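# Place the foam cube on the desk

## Task

Set the foam cube down on the desk, then open the gripper and pull the robot away from it. The cube must stay on the desk without the robot holding or propping it. The robot must not tip over or be left leaning.

## Robot and tools

ROBOT. A wheeled base with a lifting column carrying a head and two six-joint arms (left and right), each ending in a two-finger gripper. Shoulder height S = 0.90 m + column_m. Folded, as at the start, the robot is 0.73 m long, 0.62 m wide and S + 0.43 m tall, with its front 0.40 m ahead of the column. The base drives forward or back and turns in place. It cannot move sideways.

FRAMES. Base frame: origin on the floor under the column, midway between the drive wheels, x forward, y left, z up. left_hand and right_hand are reported in this frame, at the point where the fingers meet (tips reach 8 mm further). The hand's z axis is the finger direction (quat_wxyz maps (0,0,1) onto it), and its y axis runs along the opening. The odometry frame is the base frame at the start. base_odometry counts wheel turns only, so slip reads as travel. Heading is positive to the left, from -3.142 to 3.142.

execute_actions. Arguments: "actions", a list holding one action or none (none just returns state and images), and optional "cameras", a list of names from cam_head_left, cam_head_right, cam_left_wrist, cam_right_wrist, nav_camera, all. Omitted, null or ["all"] returns every camera, [] returns none. An action can hold:
- "base": exactly one key. translate_m is a relative drive in metres, -3 to 3, with forward positive. rotate_rad is a relative turn in place in radians, -3.2 to 3.2, with left (counter-clockwise seen from above) positive. Both are offsets from where the base last reported itself. A move needing more than 8.667 s is refused.
- "joints": absolute targets keyed by name, one flat dictionary covering both arms. column_m is 0 to 0.8 m. head_tilt_rad is -0.61 to 1.308, with 0 roughly level and positive looking down. For left_ and right_: joint1_rad -2.879 to 2.879, joint2_rad 0 to 3.141, joint3_rad 0 to 3.019, joint4_rad -1.692 to 1.57, joint5_rad -1.57 to 1.57 (positive swings the hand to the robot's right), joint6_rad -2.094 to 2.094 (positive rolls clockwise seen from behind the hand). gripper_m is the fingertip gap, 0 (closed) to 0.093 m.
- "speeds": lower top speeds for this action only. translate_m 0.05 to 0.8 m/s, rotate_rad 0.1 to 1 rad/s. The maximum is the default, and arms are not slowed by it.
All motions in an action start together. Unknown keys or out-of-range values make the whole call refused, and nothing moves. No action lasts over 15 s. A joint left out may still be pushing toward an earlier target. If a result reports a stop, later motion calls in the same reply are skipped.

ARM GEOMETRY. With left_joint1_rad -1.57 or right_joint1_rad 1.57 and joints 5 and 6 at 0, the arm lies in a forward-facing vertical plane 0.23 m beside the column. Define a = j2 - 0.35, b = 1.05 + j2 - j3, and c = b - j4, where c = 1.57 means the fingers point down. The hand is then 0.12 + 0.39 sin a + 0.38 cos b + 0.25 cos c m ahead, and S + 0.39 cos a - 0.38 sin b - 0.25 sin c m up. For example, j2, j3, j4 = 0.93, 0.78, 0.14 gives 0.60 m ahead and 0.25 m below S. In practice the hand sits up to 5 cm lower and nearer the column, and up to 12 cm with heavy or far-out loads. Reach is about 1 m from the shoulder. Below 0.4 m height, the housing blocks hands nearer than 0.45 m. Avoid arm motion with column_m below 0.3. Fingers are 7 cm long. The gripper body is 10 x 7 cm, and the wrist camera sticks out 11 cm on one side.

GRIPPING. Command an opening smaller than the object. "off_target" is then normal. If the reported opening stays 0.002 m or more above the target, something is held. Small joint changes (under about 0.03 rad, or 0.08 for joints 2 and 3) may not move the joint. For gentle contact, step about 0.05 rad per call from your previous target.

RESULT LINES. base_status and joint_status: "done" means within tolerance (for the base, the wheels turned as commanded, slip included). "off_target" means it stopped short and may still push. "contact_stop" (base or column only) means it stopped and holds there. "time_out" means an arm was blocked. "not_followed" / "joint command not followed" means a self-collision check withheld arm targets; back the joints it moved off by at least 0.05 rad, or move the other arm if that is the cause. on_its_own covers things not commanded, where "held at" is a target, not a position. motor_effort lists left_wheel and right_wheel in percent, with the bracket showing the peak. wheel_motors_off = 1 means the wheels cut out after about 3 s of hard pushing, and the base does not hold then. turned_by_wheels and turned_by_imu differing by over about 4% and at least 0.05 rad means a collision or slip. base_tilt is in degrees, forward and right positive, with about 1 degree of bias. A pictures line gives the image order. Watch for MOTOR HOT and OVER-TEMPERATURE FAULT; at 100 °C the arm lets go and drops.

COLUMN. Lowering stops with contact_stop when a hand or its load touches down. It may sink 0.15 to 0.2 m further, and it will not descend again until raised 0.2 m. If a table top more than 0.30 m high is under the arms' path, it can strike the column as the base nears. After a base contact_stop, back off 0.05 m before turning.

OTHER TOOLS. wait(seconds 0 to 10) returns state and images without commanding anything. zoom_image(camera, region [x0,y0,x1,y1] in pixels, up to 504x504) enlarges part of the latest image. Head cameras are 896x504 and wrist cameras 616x616. read_manual(section "licences") returns licence text only. finished_scene(scene number) ends the scene permanently.

AVOID. Dropping or throwing the cube, pressing arms into each other, long hard pushes that overheat motors, and tipping or tilting the robot. Before ending, open the gripper, move the hand away, and make sure the cube rests on the desk by itself.

Each tool is called after "Request:" as a command line: name --argument value for each argument, lists and objects as JSON in quotes; but a table of rows of numbers goes row by row, as --pt "numbers of a row", without its own name.

## Session

Request:
execute_actions --actions '[]'

Scene clock: 0.00 s.
Joint torques (N m, as the arm reports them, + toward a larger angle): no reading
base_odometry: x=+0.000 y=+0.000 heading=+0.000 (m, m, rad; odometry frame)
turned_by_wheels: +0.000 (rad since the last result)
turned_by_imu: +0.000 (rad since the last result)
base_tilt: forward=+0.6 right=+0.4 (deg)
base_status: not commanded
joint_positions: column_m=+0.556 head_tilt_rad=+0.893 left_joint1_rad=-1.540 left_joint2_rad=+0.847 left_joint3_rad=+0.370 left_joint4_rad=-0.922 left_joint5_rad=+0.055 left_joint6_rad=-0.068 left_gripper_m=+0.095 right_joint1_rad=+1.574 right_joint2_rad=+0.896 right_joint3_rad=+0.386 right_joint4_rad=-0.959 right_joint5_rad=+0.042 right_joint6_rad=+0.091 right_gripper_m=+0.095
joint_status: not commanded
wheel_motors_off: 0
motor_effort: left_wheel=+3 right_wheel=+1 (%)
left_hand: x=+0.1379 y=+0.2212 z=+1.2574 quat_wxyz=(+0.424, +0.055, -0.904, +0.002) (m; base frame)
right_hand: x=+0.1306 y=-0.2321 z=+1.2613 quat_wxyz=(+0.454, -0.030, -0.889, +0.038) (m; base frame)
pictures: cam_head_left, cam_head_right, cam_left_wrist, cam_right_wrist, nav_camera
Images, in order (width x height): cam_head_left 896x504, cam_head_right 896x504, cam_left_wrist 616x616, cam_right_wrist 616x616, nav_camera 896x504.

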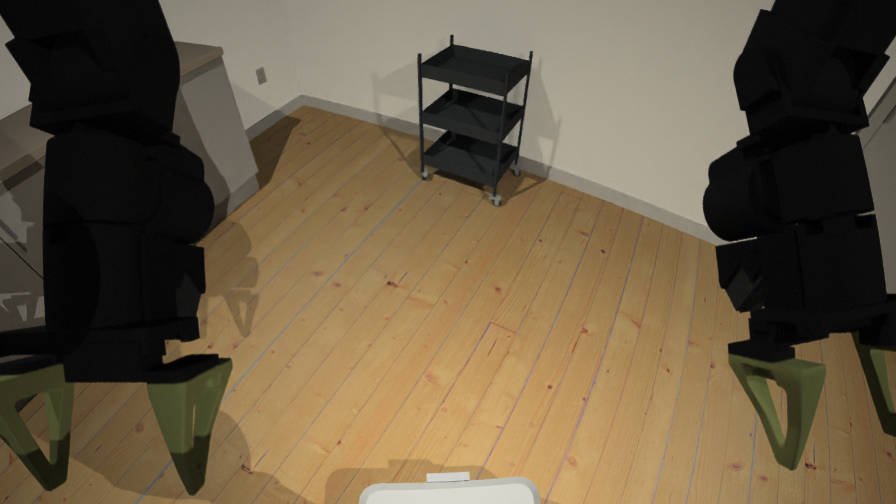

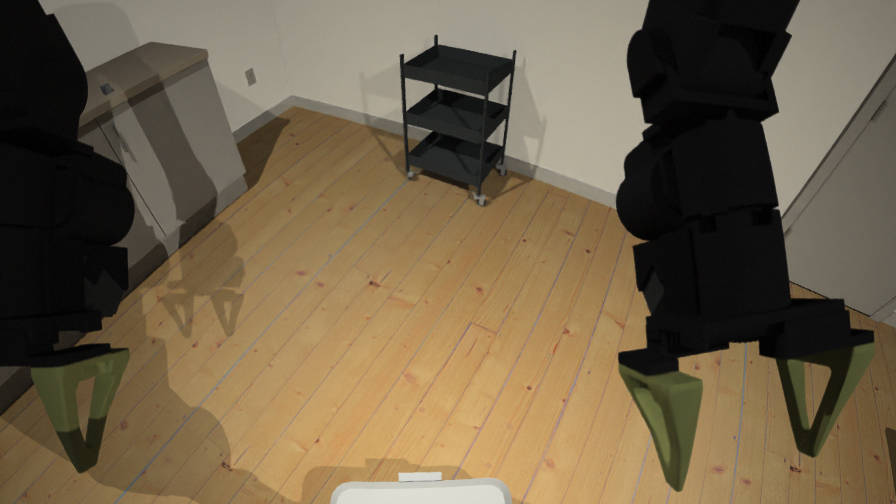

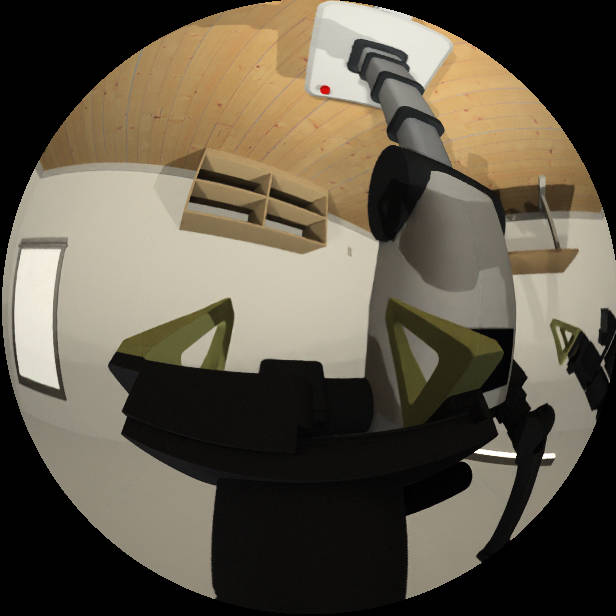

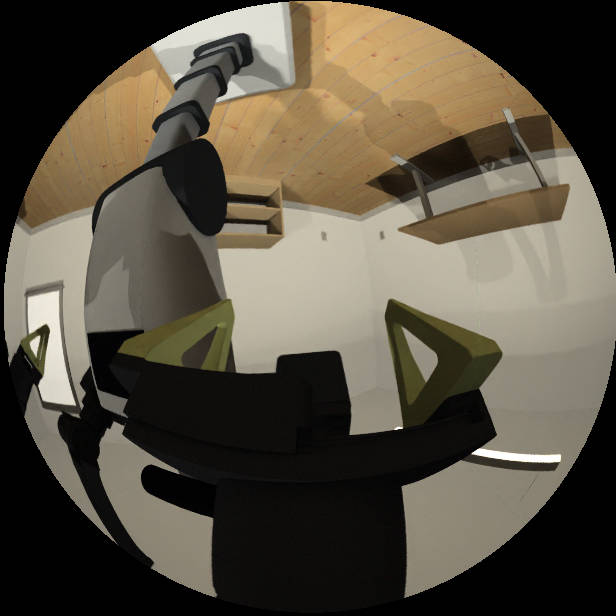

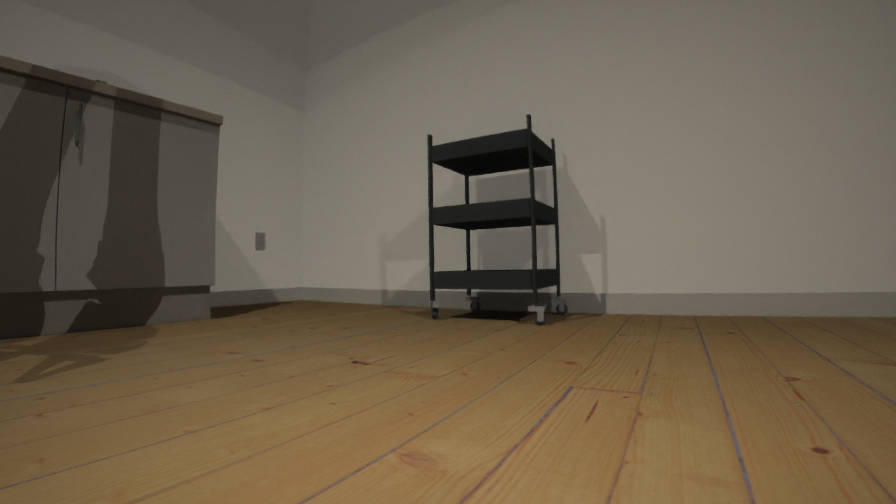

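Request:
execute_actions --actions '[{"base":{"rotate_rad":-1.5},"joints":{"head_tilt_rad":0.6}}]' --cameras '["cam_head_left","nav_camera"]'

Scene clock: 6.17 s.
Joint torques (N m, as the arm reports them, + toward a larger angle): left_arm=[ 0.58 -7.57 -0.44 -1.4  -0.05  0.  ] | right_arm=[-0.73 -8.65 -1.55 -0.94 -0.06  0.07]
base_odometry: x=+0.000 y=+0.000 heading=-1.499 (m, m, rad; odometry frame)
turned_by_wheels: -1.499 (rad since the last result)
turned_by_imu: -1.485 (rad since the last result)
base_tilt: forward=+0.6 right=+0.5 (deg)
base_status: done
joint_positions: column_m=+0.556 head_tilt_rad=+0.618 left_joint1_rad=-1.540 left_joint2_rad=+0.847 left_joint3_rad=+0.370 left_joint4_rad=-0.922 left_joint5_rad=+0.055 left_joint6_rad=-0.068 left_gripper_m=+0.095 right_joint1_rad=+1.574 right_joint2_rad=+0.896 right_joint3_rad=+0.386 right_joint4_rad=-0.959 right_joint5_rad=+0.042 right_joint6_rad=+0.091 right_gripper_m=+0.095
joint_status: all done
wheel_motors_off: 0
motor_effort: left_wheel=+3(31) right_wheel=-3(28) (%)
left_hand: x=+0.1379 y=+0.2212 z=+1.2574 quat_wxyz=(+0.424, +0.055, -0.904, +0.002) (m; base frame)
right_hand: x=+0.1306 y=-0.2321 z=+1.2613 quat_wxyz=(+0.454, -0.030, -0.889, +0.038) (m; base frame)
pictures: cam_head_left, nav_camera
Images, in order (width x height): cam_head_left 896x504, nav_camera 896x504.

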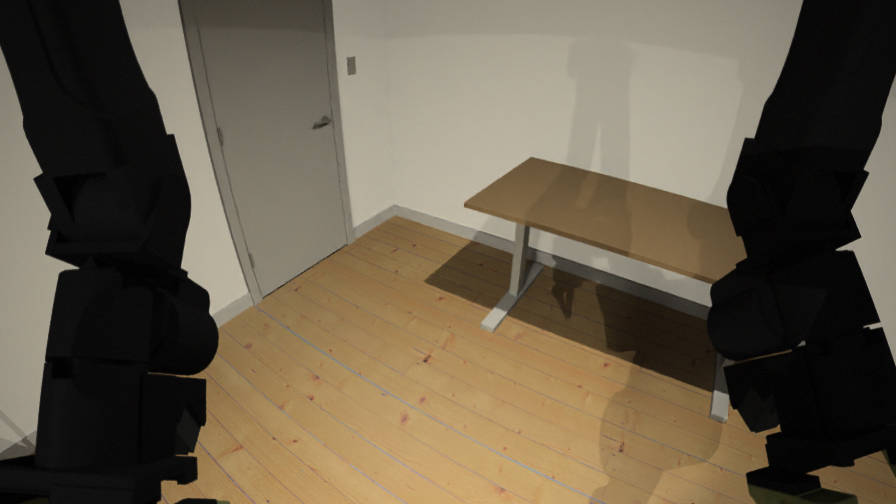

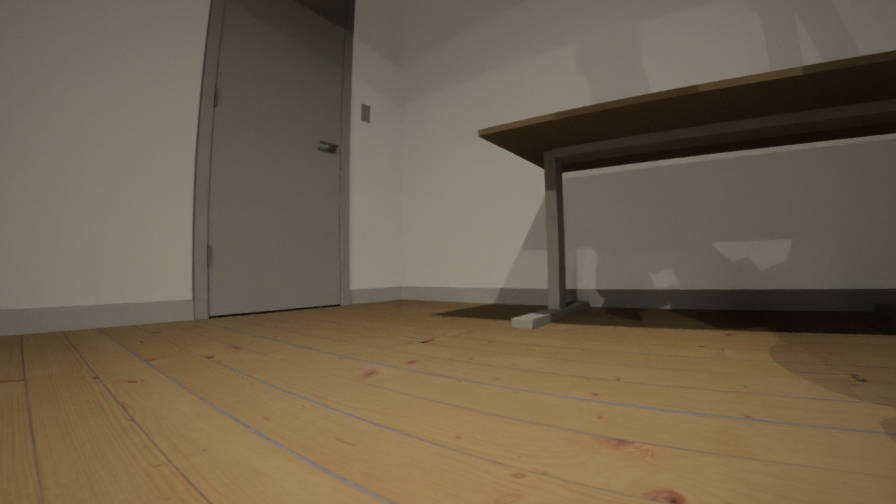

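Desk found. Keep looking for the cube.

Request:
execute_actions --actions '[{"base":{"rotate_rad":-1.5}}]' --cameras '["cam_head_left","nav_camera"]'

Scene clock: 10.47 s.
Joint torques (N m, as the arm reports them, + toward a larger angle): left_arm=[ 0.58 -7.61 -0.39 -1.37 -0.05  0.  ] | right_arm=[-0.7  -8.58 -1.51 -0.93 -0.06  0.07]
base_odometry: x=+0.000 y=+0.000 heading=-2.998 (m, m, rad; odometry frame)
turned_by_wheels: -1.499 (rad since the last result)
turned_by_imu: -1.488 (rad since the last result)
base_tilt: forward=+0.6 right=+0.3 (deg)
base_status: done
joint_positions: column_m=+0.556 head_tilt_rad=+0.618 left_joint1_rad=-1.540 left_joint2_rad=+0.847 left_joint3_rad=+0.370 left_joint4_rad=-0.922 left_joint5_rad=+0.055 left_joint6_rad=-0.068 left_gripper_m=+0.095 right_joint1_rad=+1.574 right_joint2_rad=+0.896 right_joint3_rad=+0.386 right_joint4_rad=-0.959 right_joint5_rad=+0.042 right_joint6_rad=+0.091 right_gripper_m=+0.095
joint_status: not commanded
wheel_motors_off: 0
motor_effort: left_wheel=+3(22) right_wheel=-3(25) (%)
left_hand: x=+0.1379 y=+0.2212 z=+1.2574 quat_wxyz=(+0.424, +0.055, -0.904, +0.002) (m; base frame)
right_hand: x=+0.1306 y=-0.2321 z=+1.2613 quat_wxyz=(+0.454, -0.030, -0.889, +0.038) (m; base frame)
pictures: cam_head_left, nav_camera
Images, in order (width x height): cam_head_left 896x504, nav_camera 896x504.

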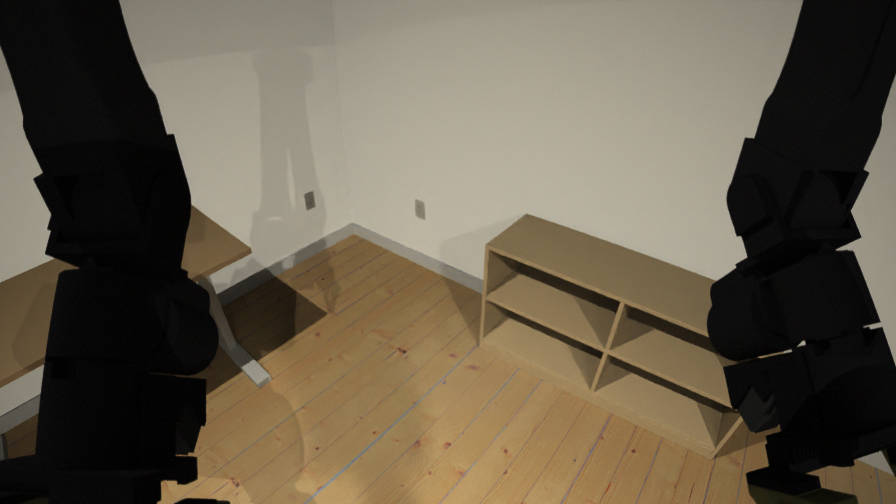

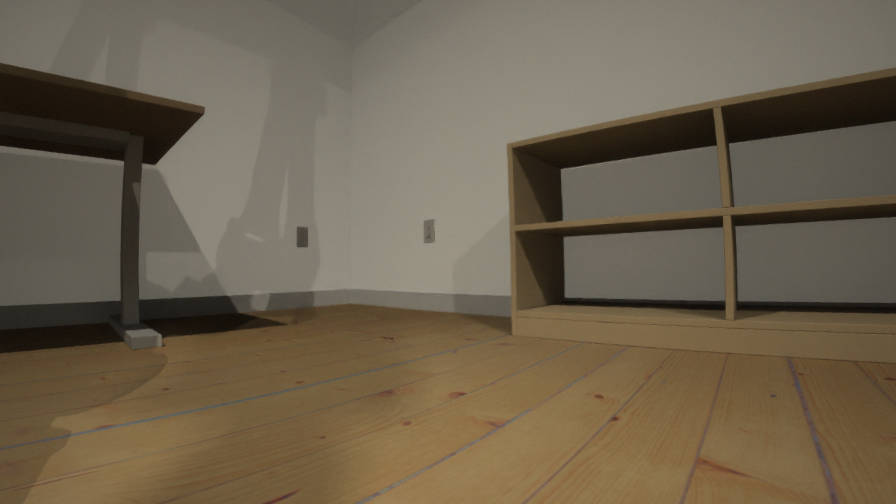

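Request:
execute_actions --actions '[{"base":{"rotate_rad":-1.5}}]' --cameras '["cam_head_left","cam_head_right","nav_camera"]'

Scene clock: 14.67 s.
Joint torques (N m, as the arm reports them, + toward a larger angle): left_arm=[ 0.56 -7.68 -0.41 -1.4  -0.05  0.01] | right_arm=[-0.7  -8.7  -1.56 -0.87 -0.06  0.07]
base_odometry: x=+0.000 y=+0.000 heading=+1.786 (m, m, rad; odometry frame)
turned_by_wheels: -1.499 (rad since the last result)
turned_by_imu: -1.488 (rad since the last result)
base_tilt: forward=+0.7 right=+0.4 (deg)
base_status: done
joint_positions: column_m=+0.556 head_tilt_rad=+0.618 left_joint1_rad=-1.540 left_joint2_rad=+0.847 left_joint3_rad=+0.370 left_joint4_rad=-0.922 left_joint5_rad=+0.055 left_joint6_rad=-0.068 left_gripper_m=+0.095 right_joint1_rad=+1.574 right_joint2_rad=+0.896 right_joint3_rad=+0.386 right_joint4_rad=-0.959 right_joint5_rad=+0.042 right_joint6_rad=+0.091 right_gripper_m=+0.095
joint_status: not commanded
wheel_motors_off: 0
motor_effort: left_wheel=+4(21) right_wheel=-3(23) (%)
left_hand: x=+0.1379 y=+0.2212 z=+1.2574 quat_wxyz=(+0.424, +0.055, -0.904, +0.002) (m; base frame)
right_hand: x=+0.1306 y=-0.2321 z=+1.2613 quat_wxyz=(+0.454, -0.030, -0.889, +0.038) (m; base frame)
pictures: cam_head_left, cam_head_right, nav_camera
Images, in order (width x height): cam_head_left 896x504, cam_head_right 896x504, nav_camera 896x504.

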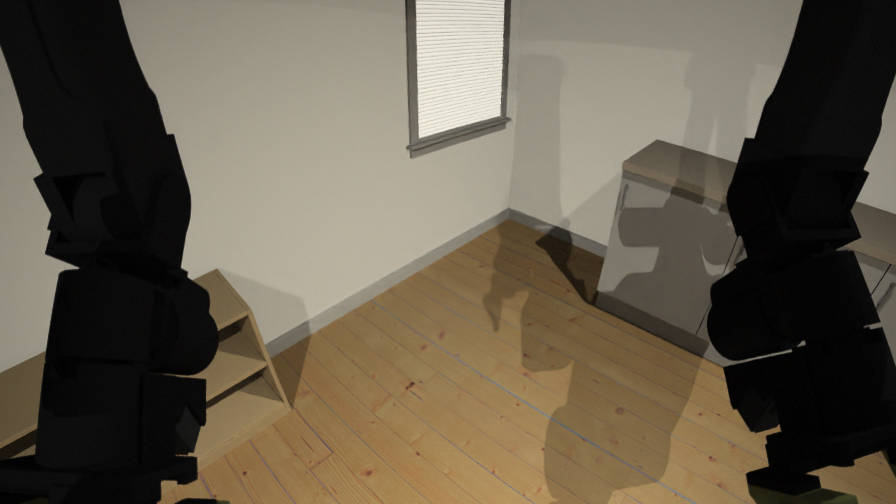

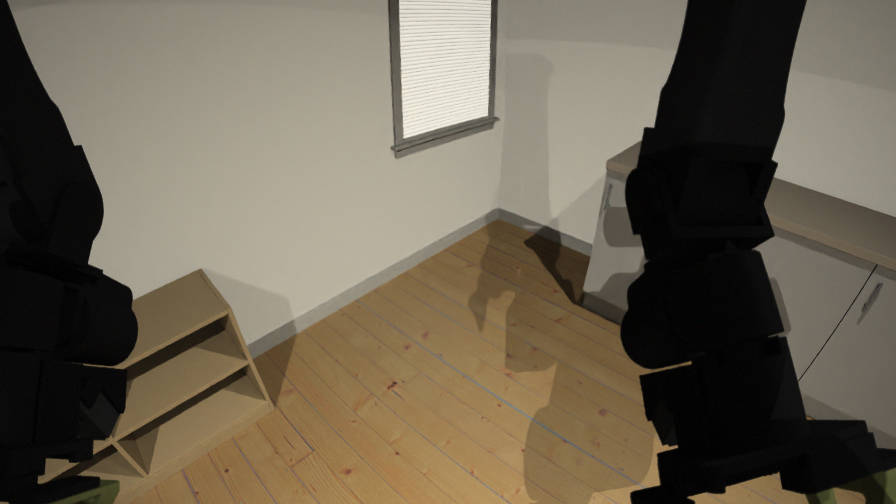

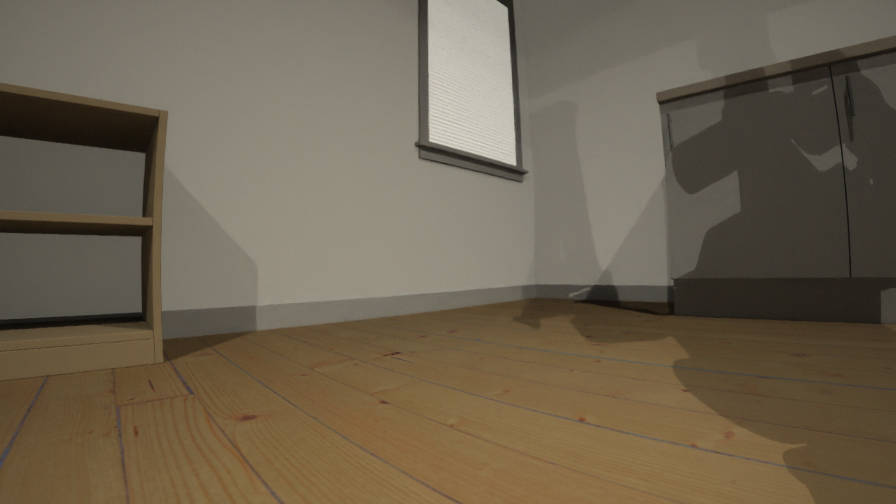

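Request:
execute_actions --actions '[{"base":{"rotate_rad":-0.75},"joints":{"head_tilt_rad":0.45}}]' --cameras '["cam_head_left","cam_head_right","nav_camera"]'

Scene clock: 20.40 s.
Joint torques (N m, as the arm reports them, + toward a larger angle): left_arm=[ 0.59 -7.61 -0.47 -1.44 -0.05  0.01] | right_arm=[-0.7  -8.59 -1.54 -0.9  -0.06  0.07]
base_odometry: x=+0.000 y=+0.000 heading=+1.036 (m, m, rad; odometry frame)
turned_by_wheels: -0.749 (rad since the last result)
turned_by_imu: -0.745 (rad since the last result)
base_tilt: forward=+0.6 right=+0.5 (deg)
base_status: done
joint_positions: column_m=+0.556 head_tilt_rad=+0.469 left_joint1_rad=-1.540 left_joint2_rad=+0.847 left_joint3_rad=+0.370 left_joint4_rad=-0.922 left_joint5_rad=+0.055 left_joint6_rad=-0.068 left_gripper_m=+0.095 right_joint1_rad=+1.574 right_joint2_rad=+0.896 right_joint3_rad=+0.386 right_joint4_rad=-0.959 right_joint5_rad=+0.042 right_joint6_rad=+0.091 right_gripper_m=+0.095
joint_status: all done
wheel_motors_off: 0
motor_effort: left_wheel=+3(22) right_wheel=-3(22) (%)
left_hand: x=+0.1381 y=+0.2212 z=+1.2573 quat_wxyz=(+0.424, +0.055, -0.904, +0.002) (m; base frame)
right_hand: x=+0.1306 y=-0.2321 z=+1.2613 quat_wxyz=(+0.454, -0.030, -0.889, +0.038) (m; base frame)
pictures: cam_head_left, cam_head_right, nav_camera
Images, in order (width x height): cam_head_left 896x504, cam_head_right 896x504, nav_camera 896x504.

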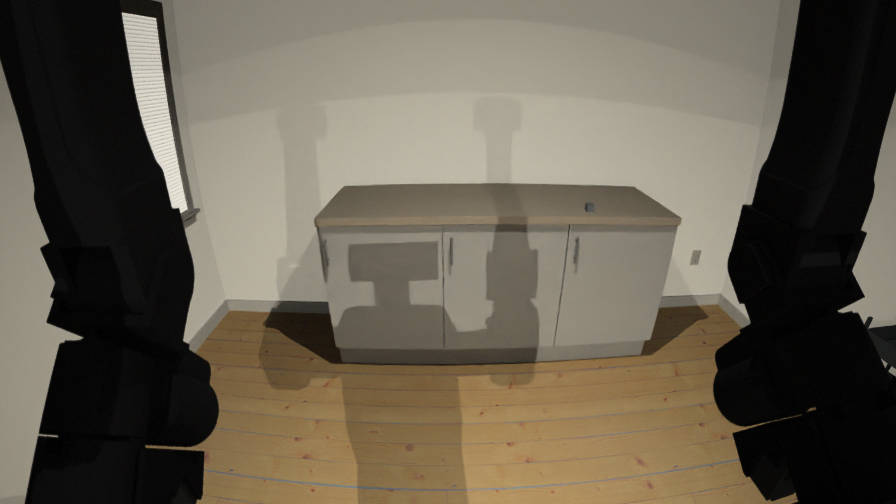

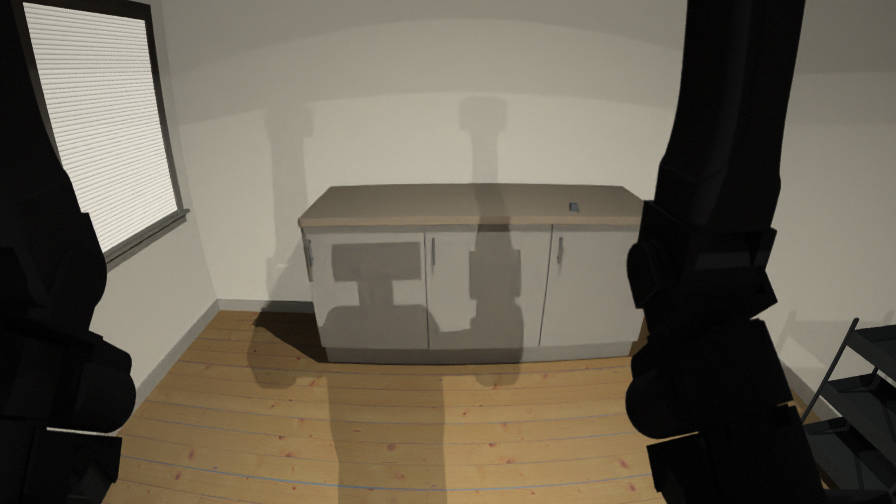

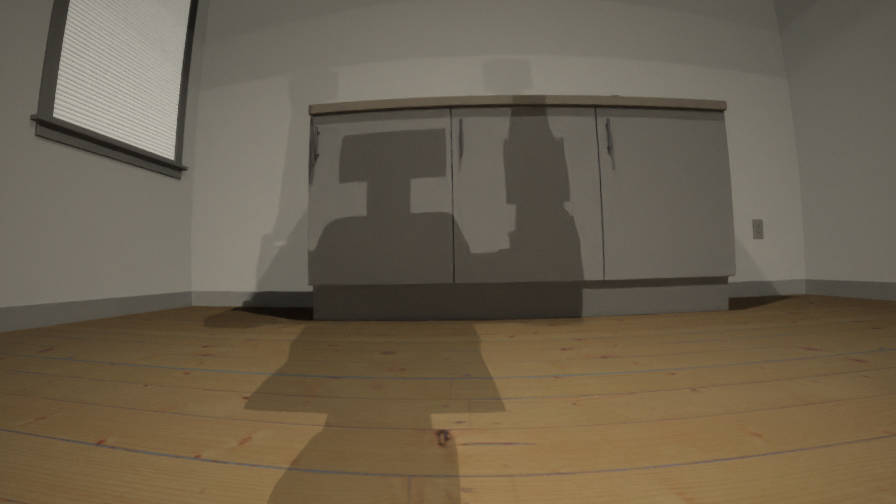

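Request:
zoom_image --camera "cam_head_left" --region '[530, 170, 690, 260]'

Request:
zoom_image --camera "cam_head_right" --region '[510, 170, 670, 260]'

Region (530, 170, 690, 260) of cam_head_left's 896x504 image, scaled by 3.150, with more detail than that image has; it fills the top 284 rows of this view, and the rest is white.

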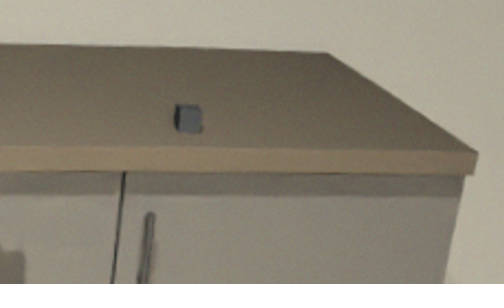

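Region (510, 170, 670, 260) of cam_head_right's 896x504 image, scaled by 3.150, with more detail than that image has; it fills the top 284 rows of this view, and the rest is white.

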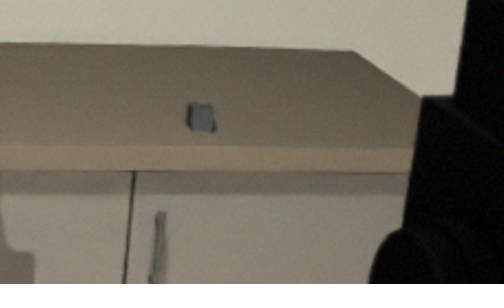

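Request:
execute_actions --actions '[{"base":{"rotate_rad":-0.5},"joints":{"right_joint1_rad":1.57,"right_joint2_rad":1.35,"right_joint3_rad":1.39,"right_joint4_rad":-0.56,"right_joint5_rad":0,"right_joint6_rad":0,"right_gripper_m":0.093,"head_tilt_rad":0.6}}]' --cameras '["cam_head_left","cam_right_wrist"]'

Scene clock: 71.03 s.
Joint torques (N m, as the arm reports them, + toward a larger angle): left_arm=[ 0.61 -7.54 -0.46 -1.43 -0.05  0.  ] | right_arm=[ -0.85 -22.94   5.84   0.62  -0.14  -0.02]
base_odometry: x=+0.000 y=+0.000 heading=+0.537 (m, m, rad; odometry frame)
turned_by_wheels: -0.499 (rad since the last result)
turned_by_imu: -0.497 (rad since the last result)
base_tilt: forward=+0.6 right=+0.4 (deg)
base_status: done
joint_positions: column_m=+0.556 head_tilt_rad=+0.603 left_joint1_rad=-1.540 left_joint2_rad=+0.847 left_joint3_rad=+0.370 left_joint4_rad=-0.922 left_joint5_rad=+0.055 left_joint6_rad=-0.068 left_gripper_m=+0.095 right_joint1_rad=+1.568 right_joint2_rad=+1.348 right_joint3_rad=+1.381 right_joint4_rad=-0.562 right_joint5_rad=+0.002 right_joint6_rad=+0.007 right_gripper_m=+0.093
joint_status: all done
wheel_motors_off: 0
motor_effort: left_wheel=+4(22) right_wheel=-4(24) (%)
left_hand: x=+0.1381 y=+0.2212 z=+1.2573 quat_wxyz=(+0.424, +0.055, -0.904, +0.002) (m; base frame)
right_hand: x=+0.6485 y=-0.2275 z=+1.0956 quat_wxyz=(+0.003, -0.004, -1.000, +0.002) (m; base frame)
pictures: cam_head_left, cam_right_wrist
Images, in order (width x height): cam_head_left 896x504, cam_right_wrist 616x616.

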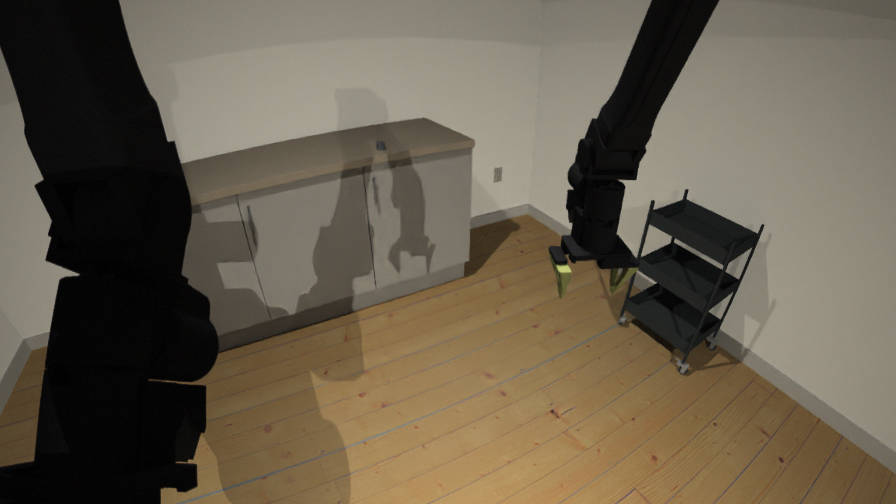

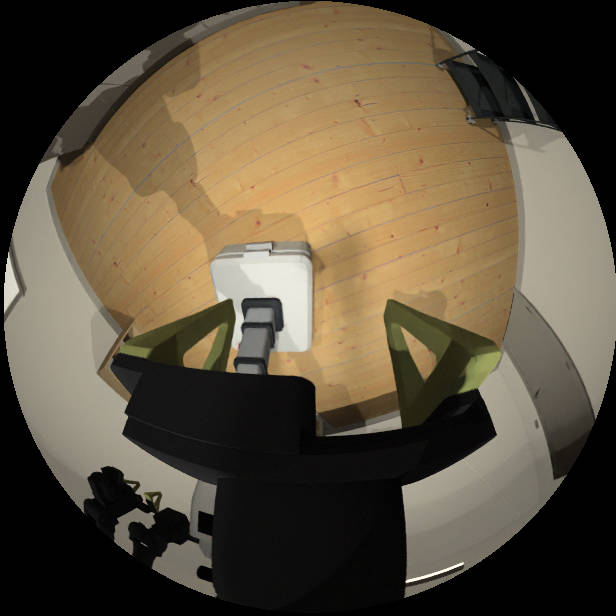

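Request:
execute_actions --actions '[{"base":{"translate_m":0.88}}]' --cameras '[]'

Request:
execute_actions --actions '[{"base":{"rotate_rad":0.497},"joints":{"head_tilt_rad":0.75}}]' --cameras '["cam_head_left","cam_head_right","cam_right_wrist","nav_camera"]'

Scene clock: 93.50 s.
Joint torques (N m, as the arm reports them, + toward a larger angle): left_arm=[ 0.55 -7.53 -0.6  -1.39 -0.05  0.  ] | right_arm=[ -0.66 -22.3    5.71   0.64  -0.14  -0.02]
base_odometry: x=+0.756 y=+0.450 heading=+0.537 (m, m, rad; odometry frame)
turned_by_wheels: +0.000 (rad since the last result)
turned_by_imu: -0.002 (rad since the last result)
base_tilt: forward=+0.6 right=+0.3 (deg)
base_status: done
joint_positions: column_m=+0.556 head_tilt_rad=+0.604 left_joint1_rad=-1.540 left_joint2_rad=+0.847 left_joint3_rad=+0.372 left_joint4_rad=-0.922 left_joint5_rad=+0.055 left_joint6_rad=-0.068 left_gripper_m=+0.095 right_joint1_rad=+1.568 right_joint2_rad=+1.348 right_joint3_rad=+1.382 right_joint4_rad=-0.561 right_joint5_rad=+0.002 right_joint6_rad=+0.007 right_gripper_m=+0.093
joint_status: not commanded
wheel_motors_off: 0
motor_effort: left_wheel=+0(45) right_wheel=+1(45) (%)
left_hand: x=+0.1393 y=+0.2213 z=+1.2570 quat_wxyz=(+0.422, +0.055, -0.905, +0.002) (m; base frame)
right_hand: x=+0.6493 y=-0.2275 z=+1.0958 quat_wxyz=(+0.002, -0.004, -1.000, +0.002) (m; base frame)
pictures: none
No camera images: the call's "cameras" was empty. Leave "cameras" out to get every camera's image.

Scene clock: 95.43 s.
Joint torques (N m, as the arm reports them, + toward a larger angle): left_arm=[ 0.64 -7.61 -0.57 -1.43 -0.05  0.01] | right_arm=[ -0.89 -22.28   5.61   0.63  -0.14  -0.02]
base_odometry: x=+0.756 y=+0.450 heading=+1.033 (m, m, rad; odometry frame)
turned_by_wheels: +0.496 (rad since the last result)
turned_by_imu: +0.488 (rad since the last result)
base_tilt: forward=+0.6 right=+0.5 (deg)
base_status: done
joint_positions: column_m=+0.556 head_tilt_rad=+0.752 left_joint1_rad=-1.540 left_joint2_rad=+0.847 left_joint3_rad=+0.372 left_joint4_rad=-0.922 left_joint5_rad=+0.055 left_joint6_rad=-0.068 left_gripper_m=+0.095 right_joint1_rad=+1.572 right_joint2_rad=+1.348 right_joint3_rad=+1.382 right_joint4_rad=-0.561 right_joint5_rad=+0.002 right_joint6_rad=+0.007 right_gripper_m=+0.093
joint_status: all done
wheel_motors_off: 0
motor_effort: left_wheel=-3(40) right_wheel=+3(33) (%)
left_hand: x=+0.1393 y=+0.2213 z=+1.2570 quat_wxyz=(+0.422, +0.055, -0.905, +0.002) (m; base frame)
right_hand: x=+0.6493 y=-0.2252 z=+1.0958 quat_wxyz=(+0.002, -0.003, -1.000, +0.000) (m; base frame)
pictures: cam_head_left, cam_head_right, cam_right_wrist, nav_camera
Images, in order (width x height): cam_head_left 896x504, cam_head_right 896x504, cam_right_wrist 616x616, nav_camera 896x504.

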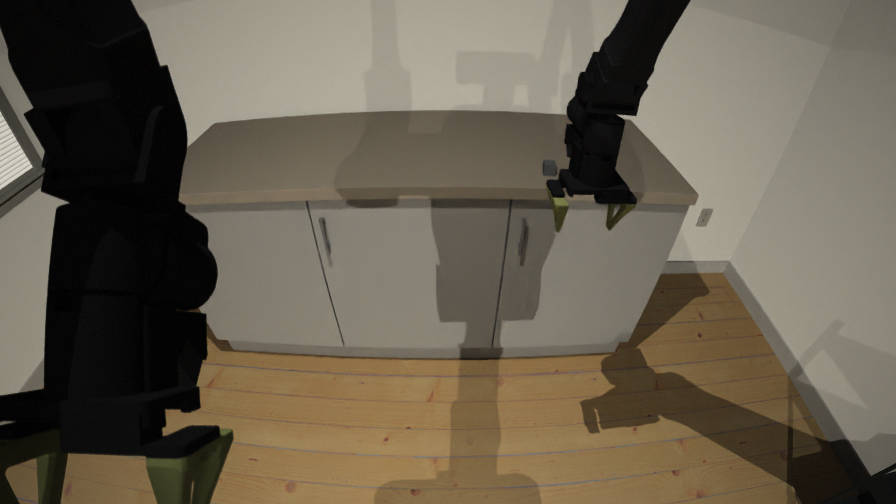

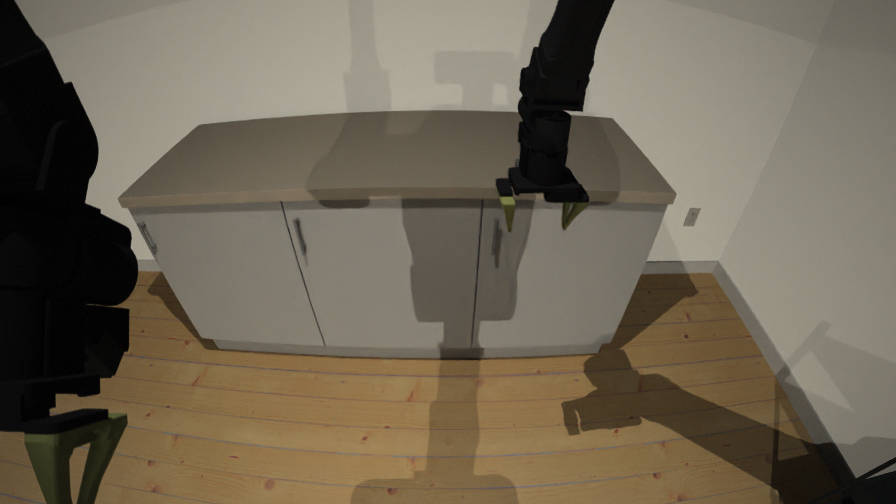

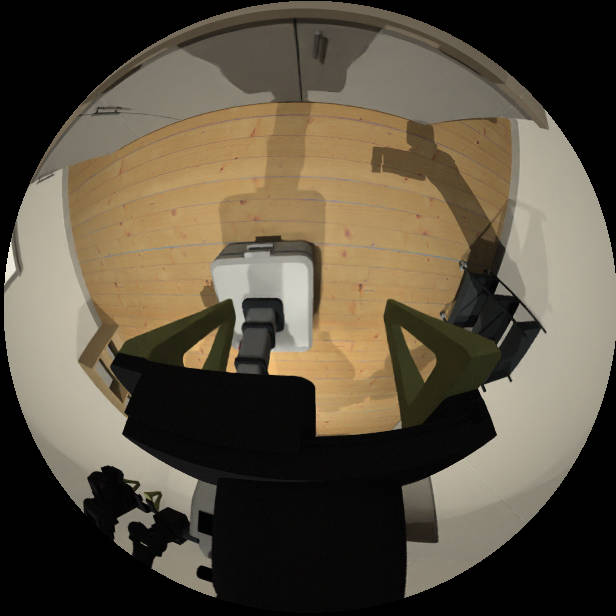

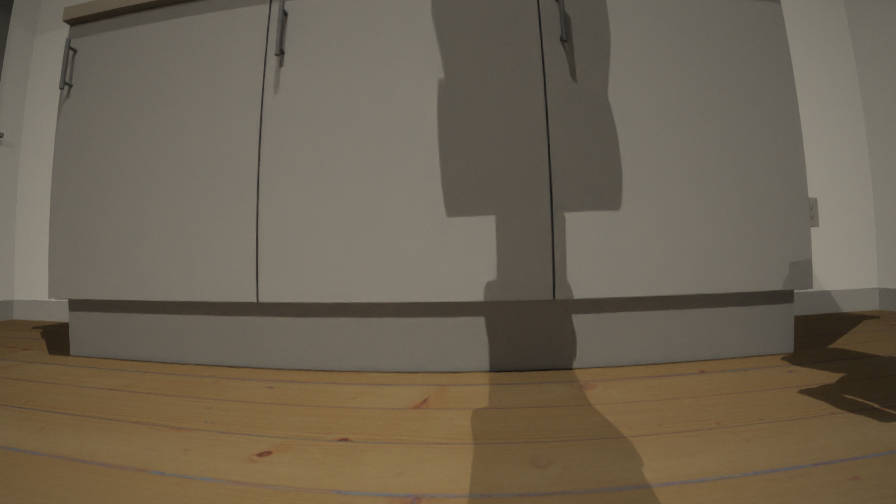

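Request:
execute_actions --actions '[{"base":{"rotate_rad":-0.05}}]' --cameras '[]'

Request:
execute_actions --actions '[{"base":{"translate_m":0.4},"joints":{"head_tilt_rad":0.95,"column_m":0.5}}]' --cameras '["cam_head_left","cam_head_right","cam_right_wrist"]'

Scene clock: 117.10 s.
Joint torques (N m, as the arm reports them, + toward a larger angle): left_arm=[ 0.55 -7.58 -0.55 -1.4  -0.05  0.01] | right_arm=[ -0.63 -22.6    5.68   0.64  -0.14  -0.02]
base_odometry: x=+0.756 y=+0.450 heading=+0.984 (m, m, rad; odometry frame)
turned_by_wheels: -0.049 (rad since the last result)
turned_by_imu: -0.051 (rad since the last result)
base_tilt: forward=+0.5 right=+0.3 (deg)
base_status: done
joint_positions: column_m=+0.556 head_tilt_rad=+0.752 left_joint1_rad=-1.540 left_joint2_rad=+0.847 left_joint3_rad=+0.372 left_joint4_rad=-0.922 left_joint5_rad=+0.055 left_joint6_rad=-0.068 left_gripper_m=+0.095 right_joint1_rad=+1.567 right_joint2_rad=+1.348 right_joint3_rad=+1.382 right_joint4_rad=-0.561 right_joint5_rad=+0.002 right_joint6_rad=+0.007 right_gripper_m=+0.093
joint_status: not commanded
wheel_motors_off: 0
motor_effort: left_wheel=+4(19) right_wheel=-4(12) (%)
left_hand: x=+0.1391 y=+0.2213 z=+1.2570 quat_wxyz=(+0.423, +0.055, -0.905, +0.002) (m; base frame)
right_hand: x=+0.6493 y=-0.2280 z=+1.0958 quat_wxyz=(+0.002, -0.005, -1.000, +0.002) (m; base frame)
pictures: none
No camera images: the call's "cameras" was empty. Leave "cameras" out to get every camera's image.

Scene clock: 119.40 s.
Joint torques (N m, as the arm reports them, + toward a larger angle): left_arm=[ 0.56 -7.44 -0.5  -1.41 -0.05  0.01] | right_arm=[ -0.56 -22.45   5.6    0.63  -0.14  -0.02]
base_odometry: x=+0.978 y=+0.783 heading=+0.985 (m, m, rad; odometry frame)
turned_by_wheels: +0.001 (rad since the last result)
turned_by_imu: +0.001 (rad since the last result)
base_tilt: forward=+0.6 right=+0.4 (deg)
base_status: done
joint_positions: column_m=+0.500 head_tilt_rad=+0.951 left_joint1_rad=-1.540 left_joint2_rad=+0.847 left_joint3_rad=+0.372 left_joint4_rad=-0.922 left_joint5_rad=+0.055 left_joint6_rad=-0.068 left_gripper_m=+0.095 right_joint1_rad=+1.567 right_joint2_rad=+1.348 right_joint3_rad=+1.383 right_joint4_rad=-0.561 right_joint5_rad=+0.002 right_joint6_rad=+0.007 right_gripper_m=+0.093
joint_status: all done
wheel_motors_off: 0
motor_effort: left_wheel=+1(51) right_wheel=-1(44) (%)
left_hand: x=+0.1389 y=+0.2212 z=+1.2006 quat_wxyz=(+0.423, +0.055, -0.905, +0.002) (m; base frame)
right_hand: x=+0.6496 y=-0.2280 z=+1.0395 quat_wxyz=(+0.001, -0.005, -1.000, +0.002) (m; base frame)
pictures: cam_head_left, cam_head_right, cam_right_wrist
Images, in order (width x height): cam_head_left 896x504, cam_head_right 896x504, cam_right_wrist 616x616.

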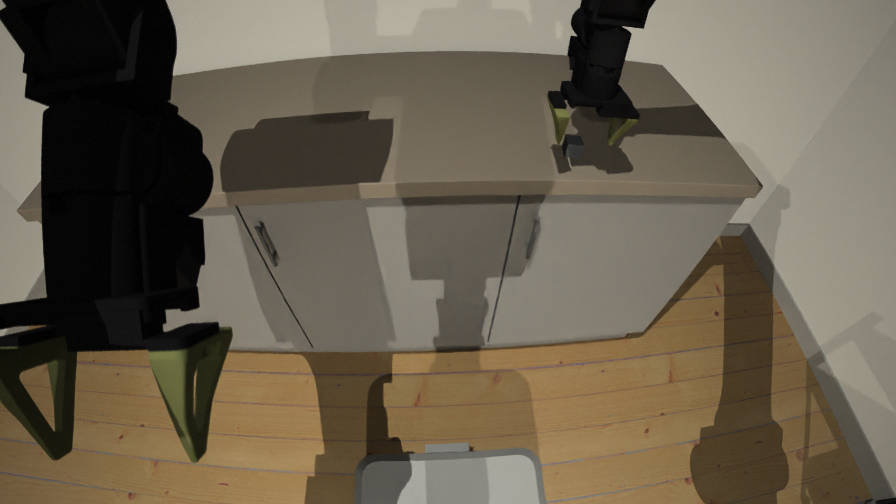

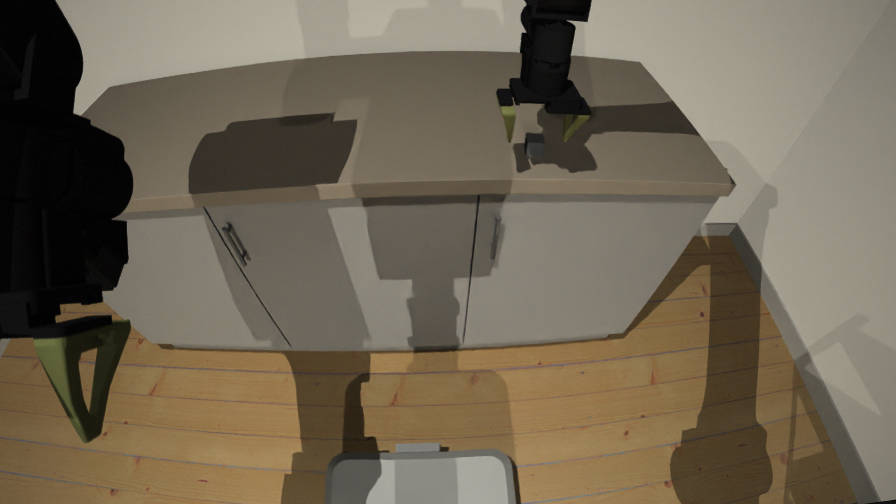

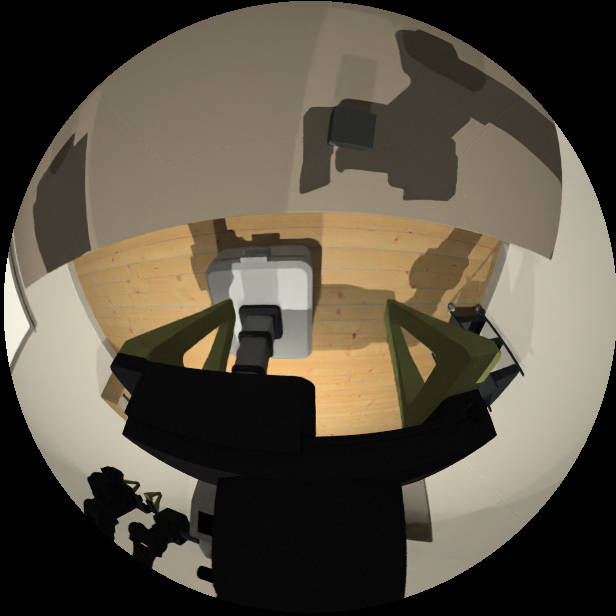

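Request:
execute_actions --actions '[{"base":{"translate_m":0.1},"joints":{"right_joint1_rad":1.515,"head_tilt_rad":1.05}}]' --cameras '["cam_head_left","cam_head_right","cam_right_wrist"]'

Scene clock: 132.47 s.
Joint torques (N m, as the arm reports them, + toward a larger angle): left_arm=[ 0.55 -7.58 -0.57 -1.45 -0.05  0.01] | right_arm=[ -0.96 -22.44   5.62   0.64  -0.09  -0.02]
base_odometry: x=+1.033 y=+0.867 heading=+0.986 (m, m, rad; odometry frame)
turned_by_wheels: +0.001 (rad since the last result)
turned_by_imu: -0.001 (rad since the last result)
base_tilt: forward=+0.7 right=+0.4 (deg)
base_status: done
joint_positions: column_m=+0.500 head_tilt_rad=+1.050 left_joint1_rad=-1.540 left_joint2_rad=+0.847 left_joint3_rad=+0.371 left_joint4_rad=-0.922 left_joint5_rad=+0.055 left_joint6_rad=-0.068 left_gripper_m=+0.095 right_joint1_rad=+1.509 right_joint2_rad=+1.348 right_joint3_rad=+1.382 right_joint4_rad=-0.561 right_joint5_rad=+0.001 right_joint6_rad=+0.007 right_gripper_m=+0.093
joint_status: all done
wheel_motors_off: 0
motor_effort: left_wheel=+1(30) right_wheel=-1(37) (%)
left_hand: x=+0.1385 y=+0.2212 z=+1.2008 quat_wxyz=(+0.423, +0.055, -0.904, +0.002) (m; base frame)
right_hand: x=+0.6488 y=-0.2628 z=+1.0404 quat_wxyz=(+0.002, -0.019, -0.999, +0.027) (m; base frame)
pictures: cam_head_left, cam_head_right, cam_right_wrist
Images, in order (width x height): cam_head_left 896x504, cam_head_right 896x504, cam_right_wrist 616x616.

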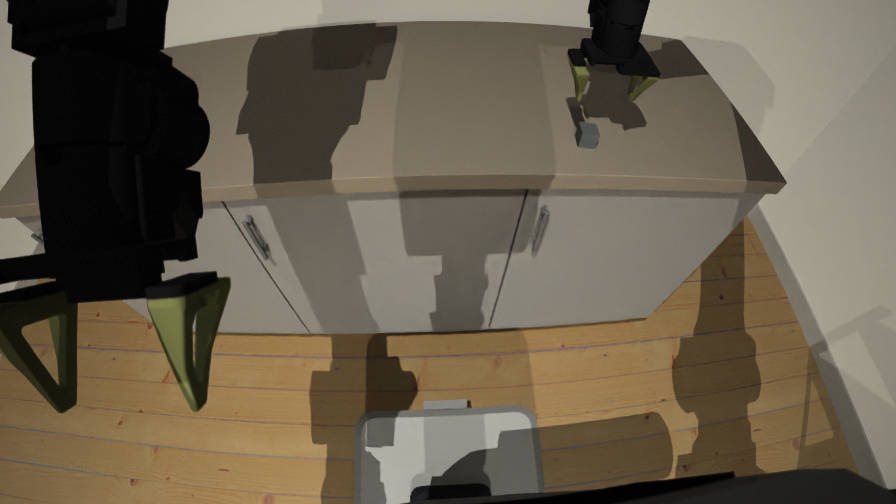

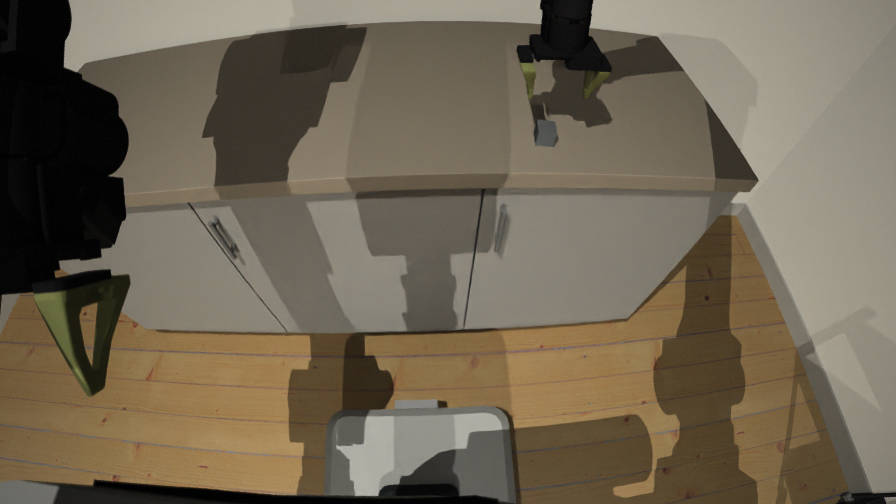

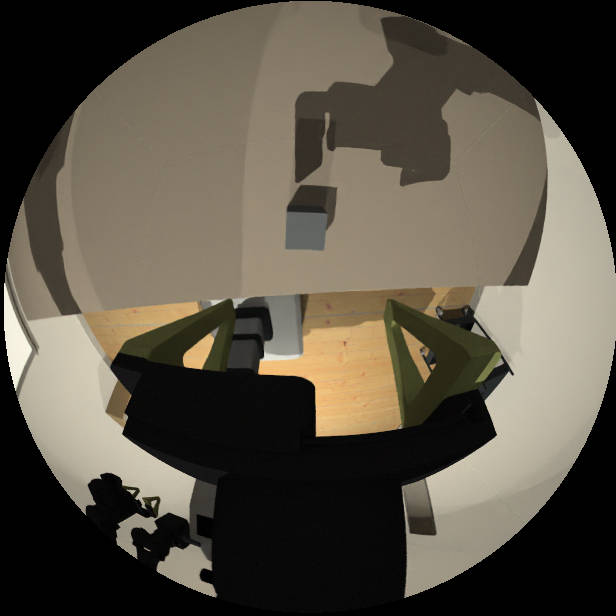

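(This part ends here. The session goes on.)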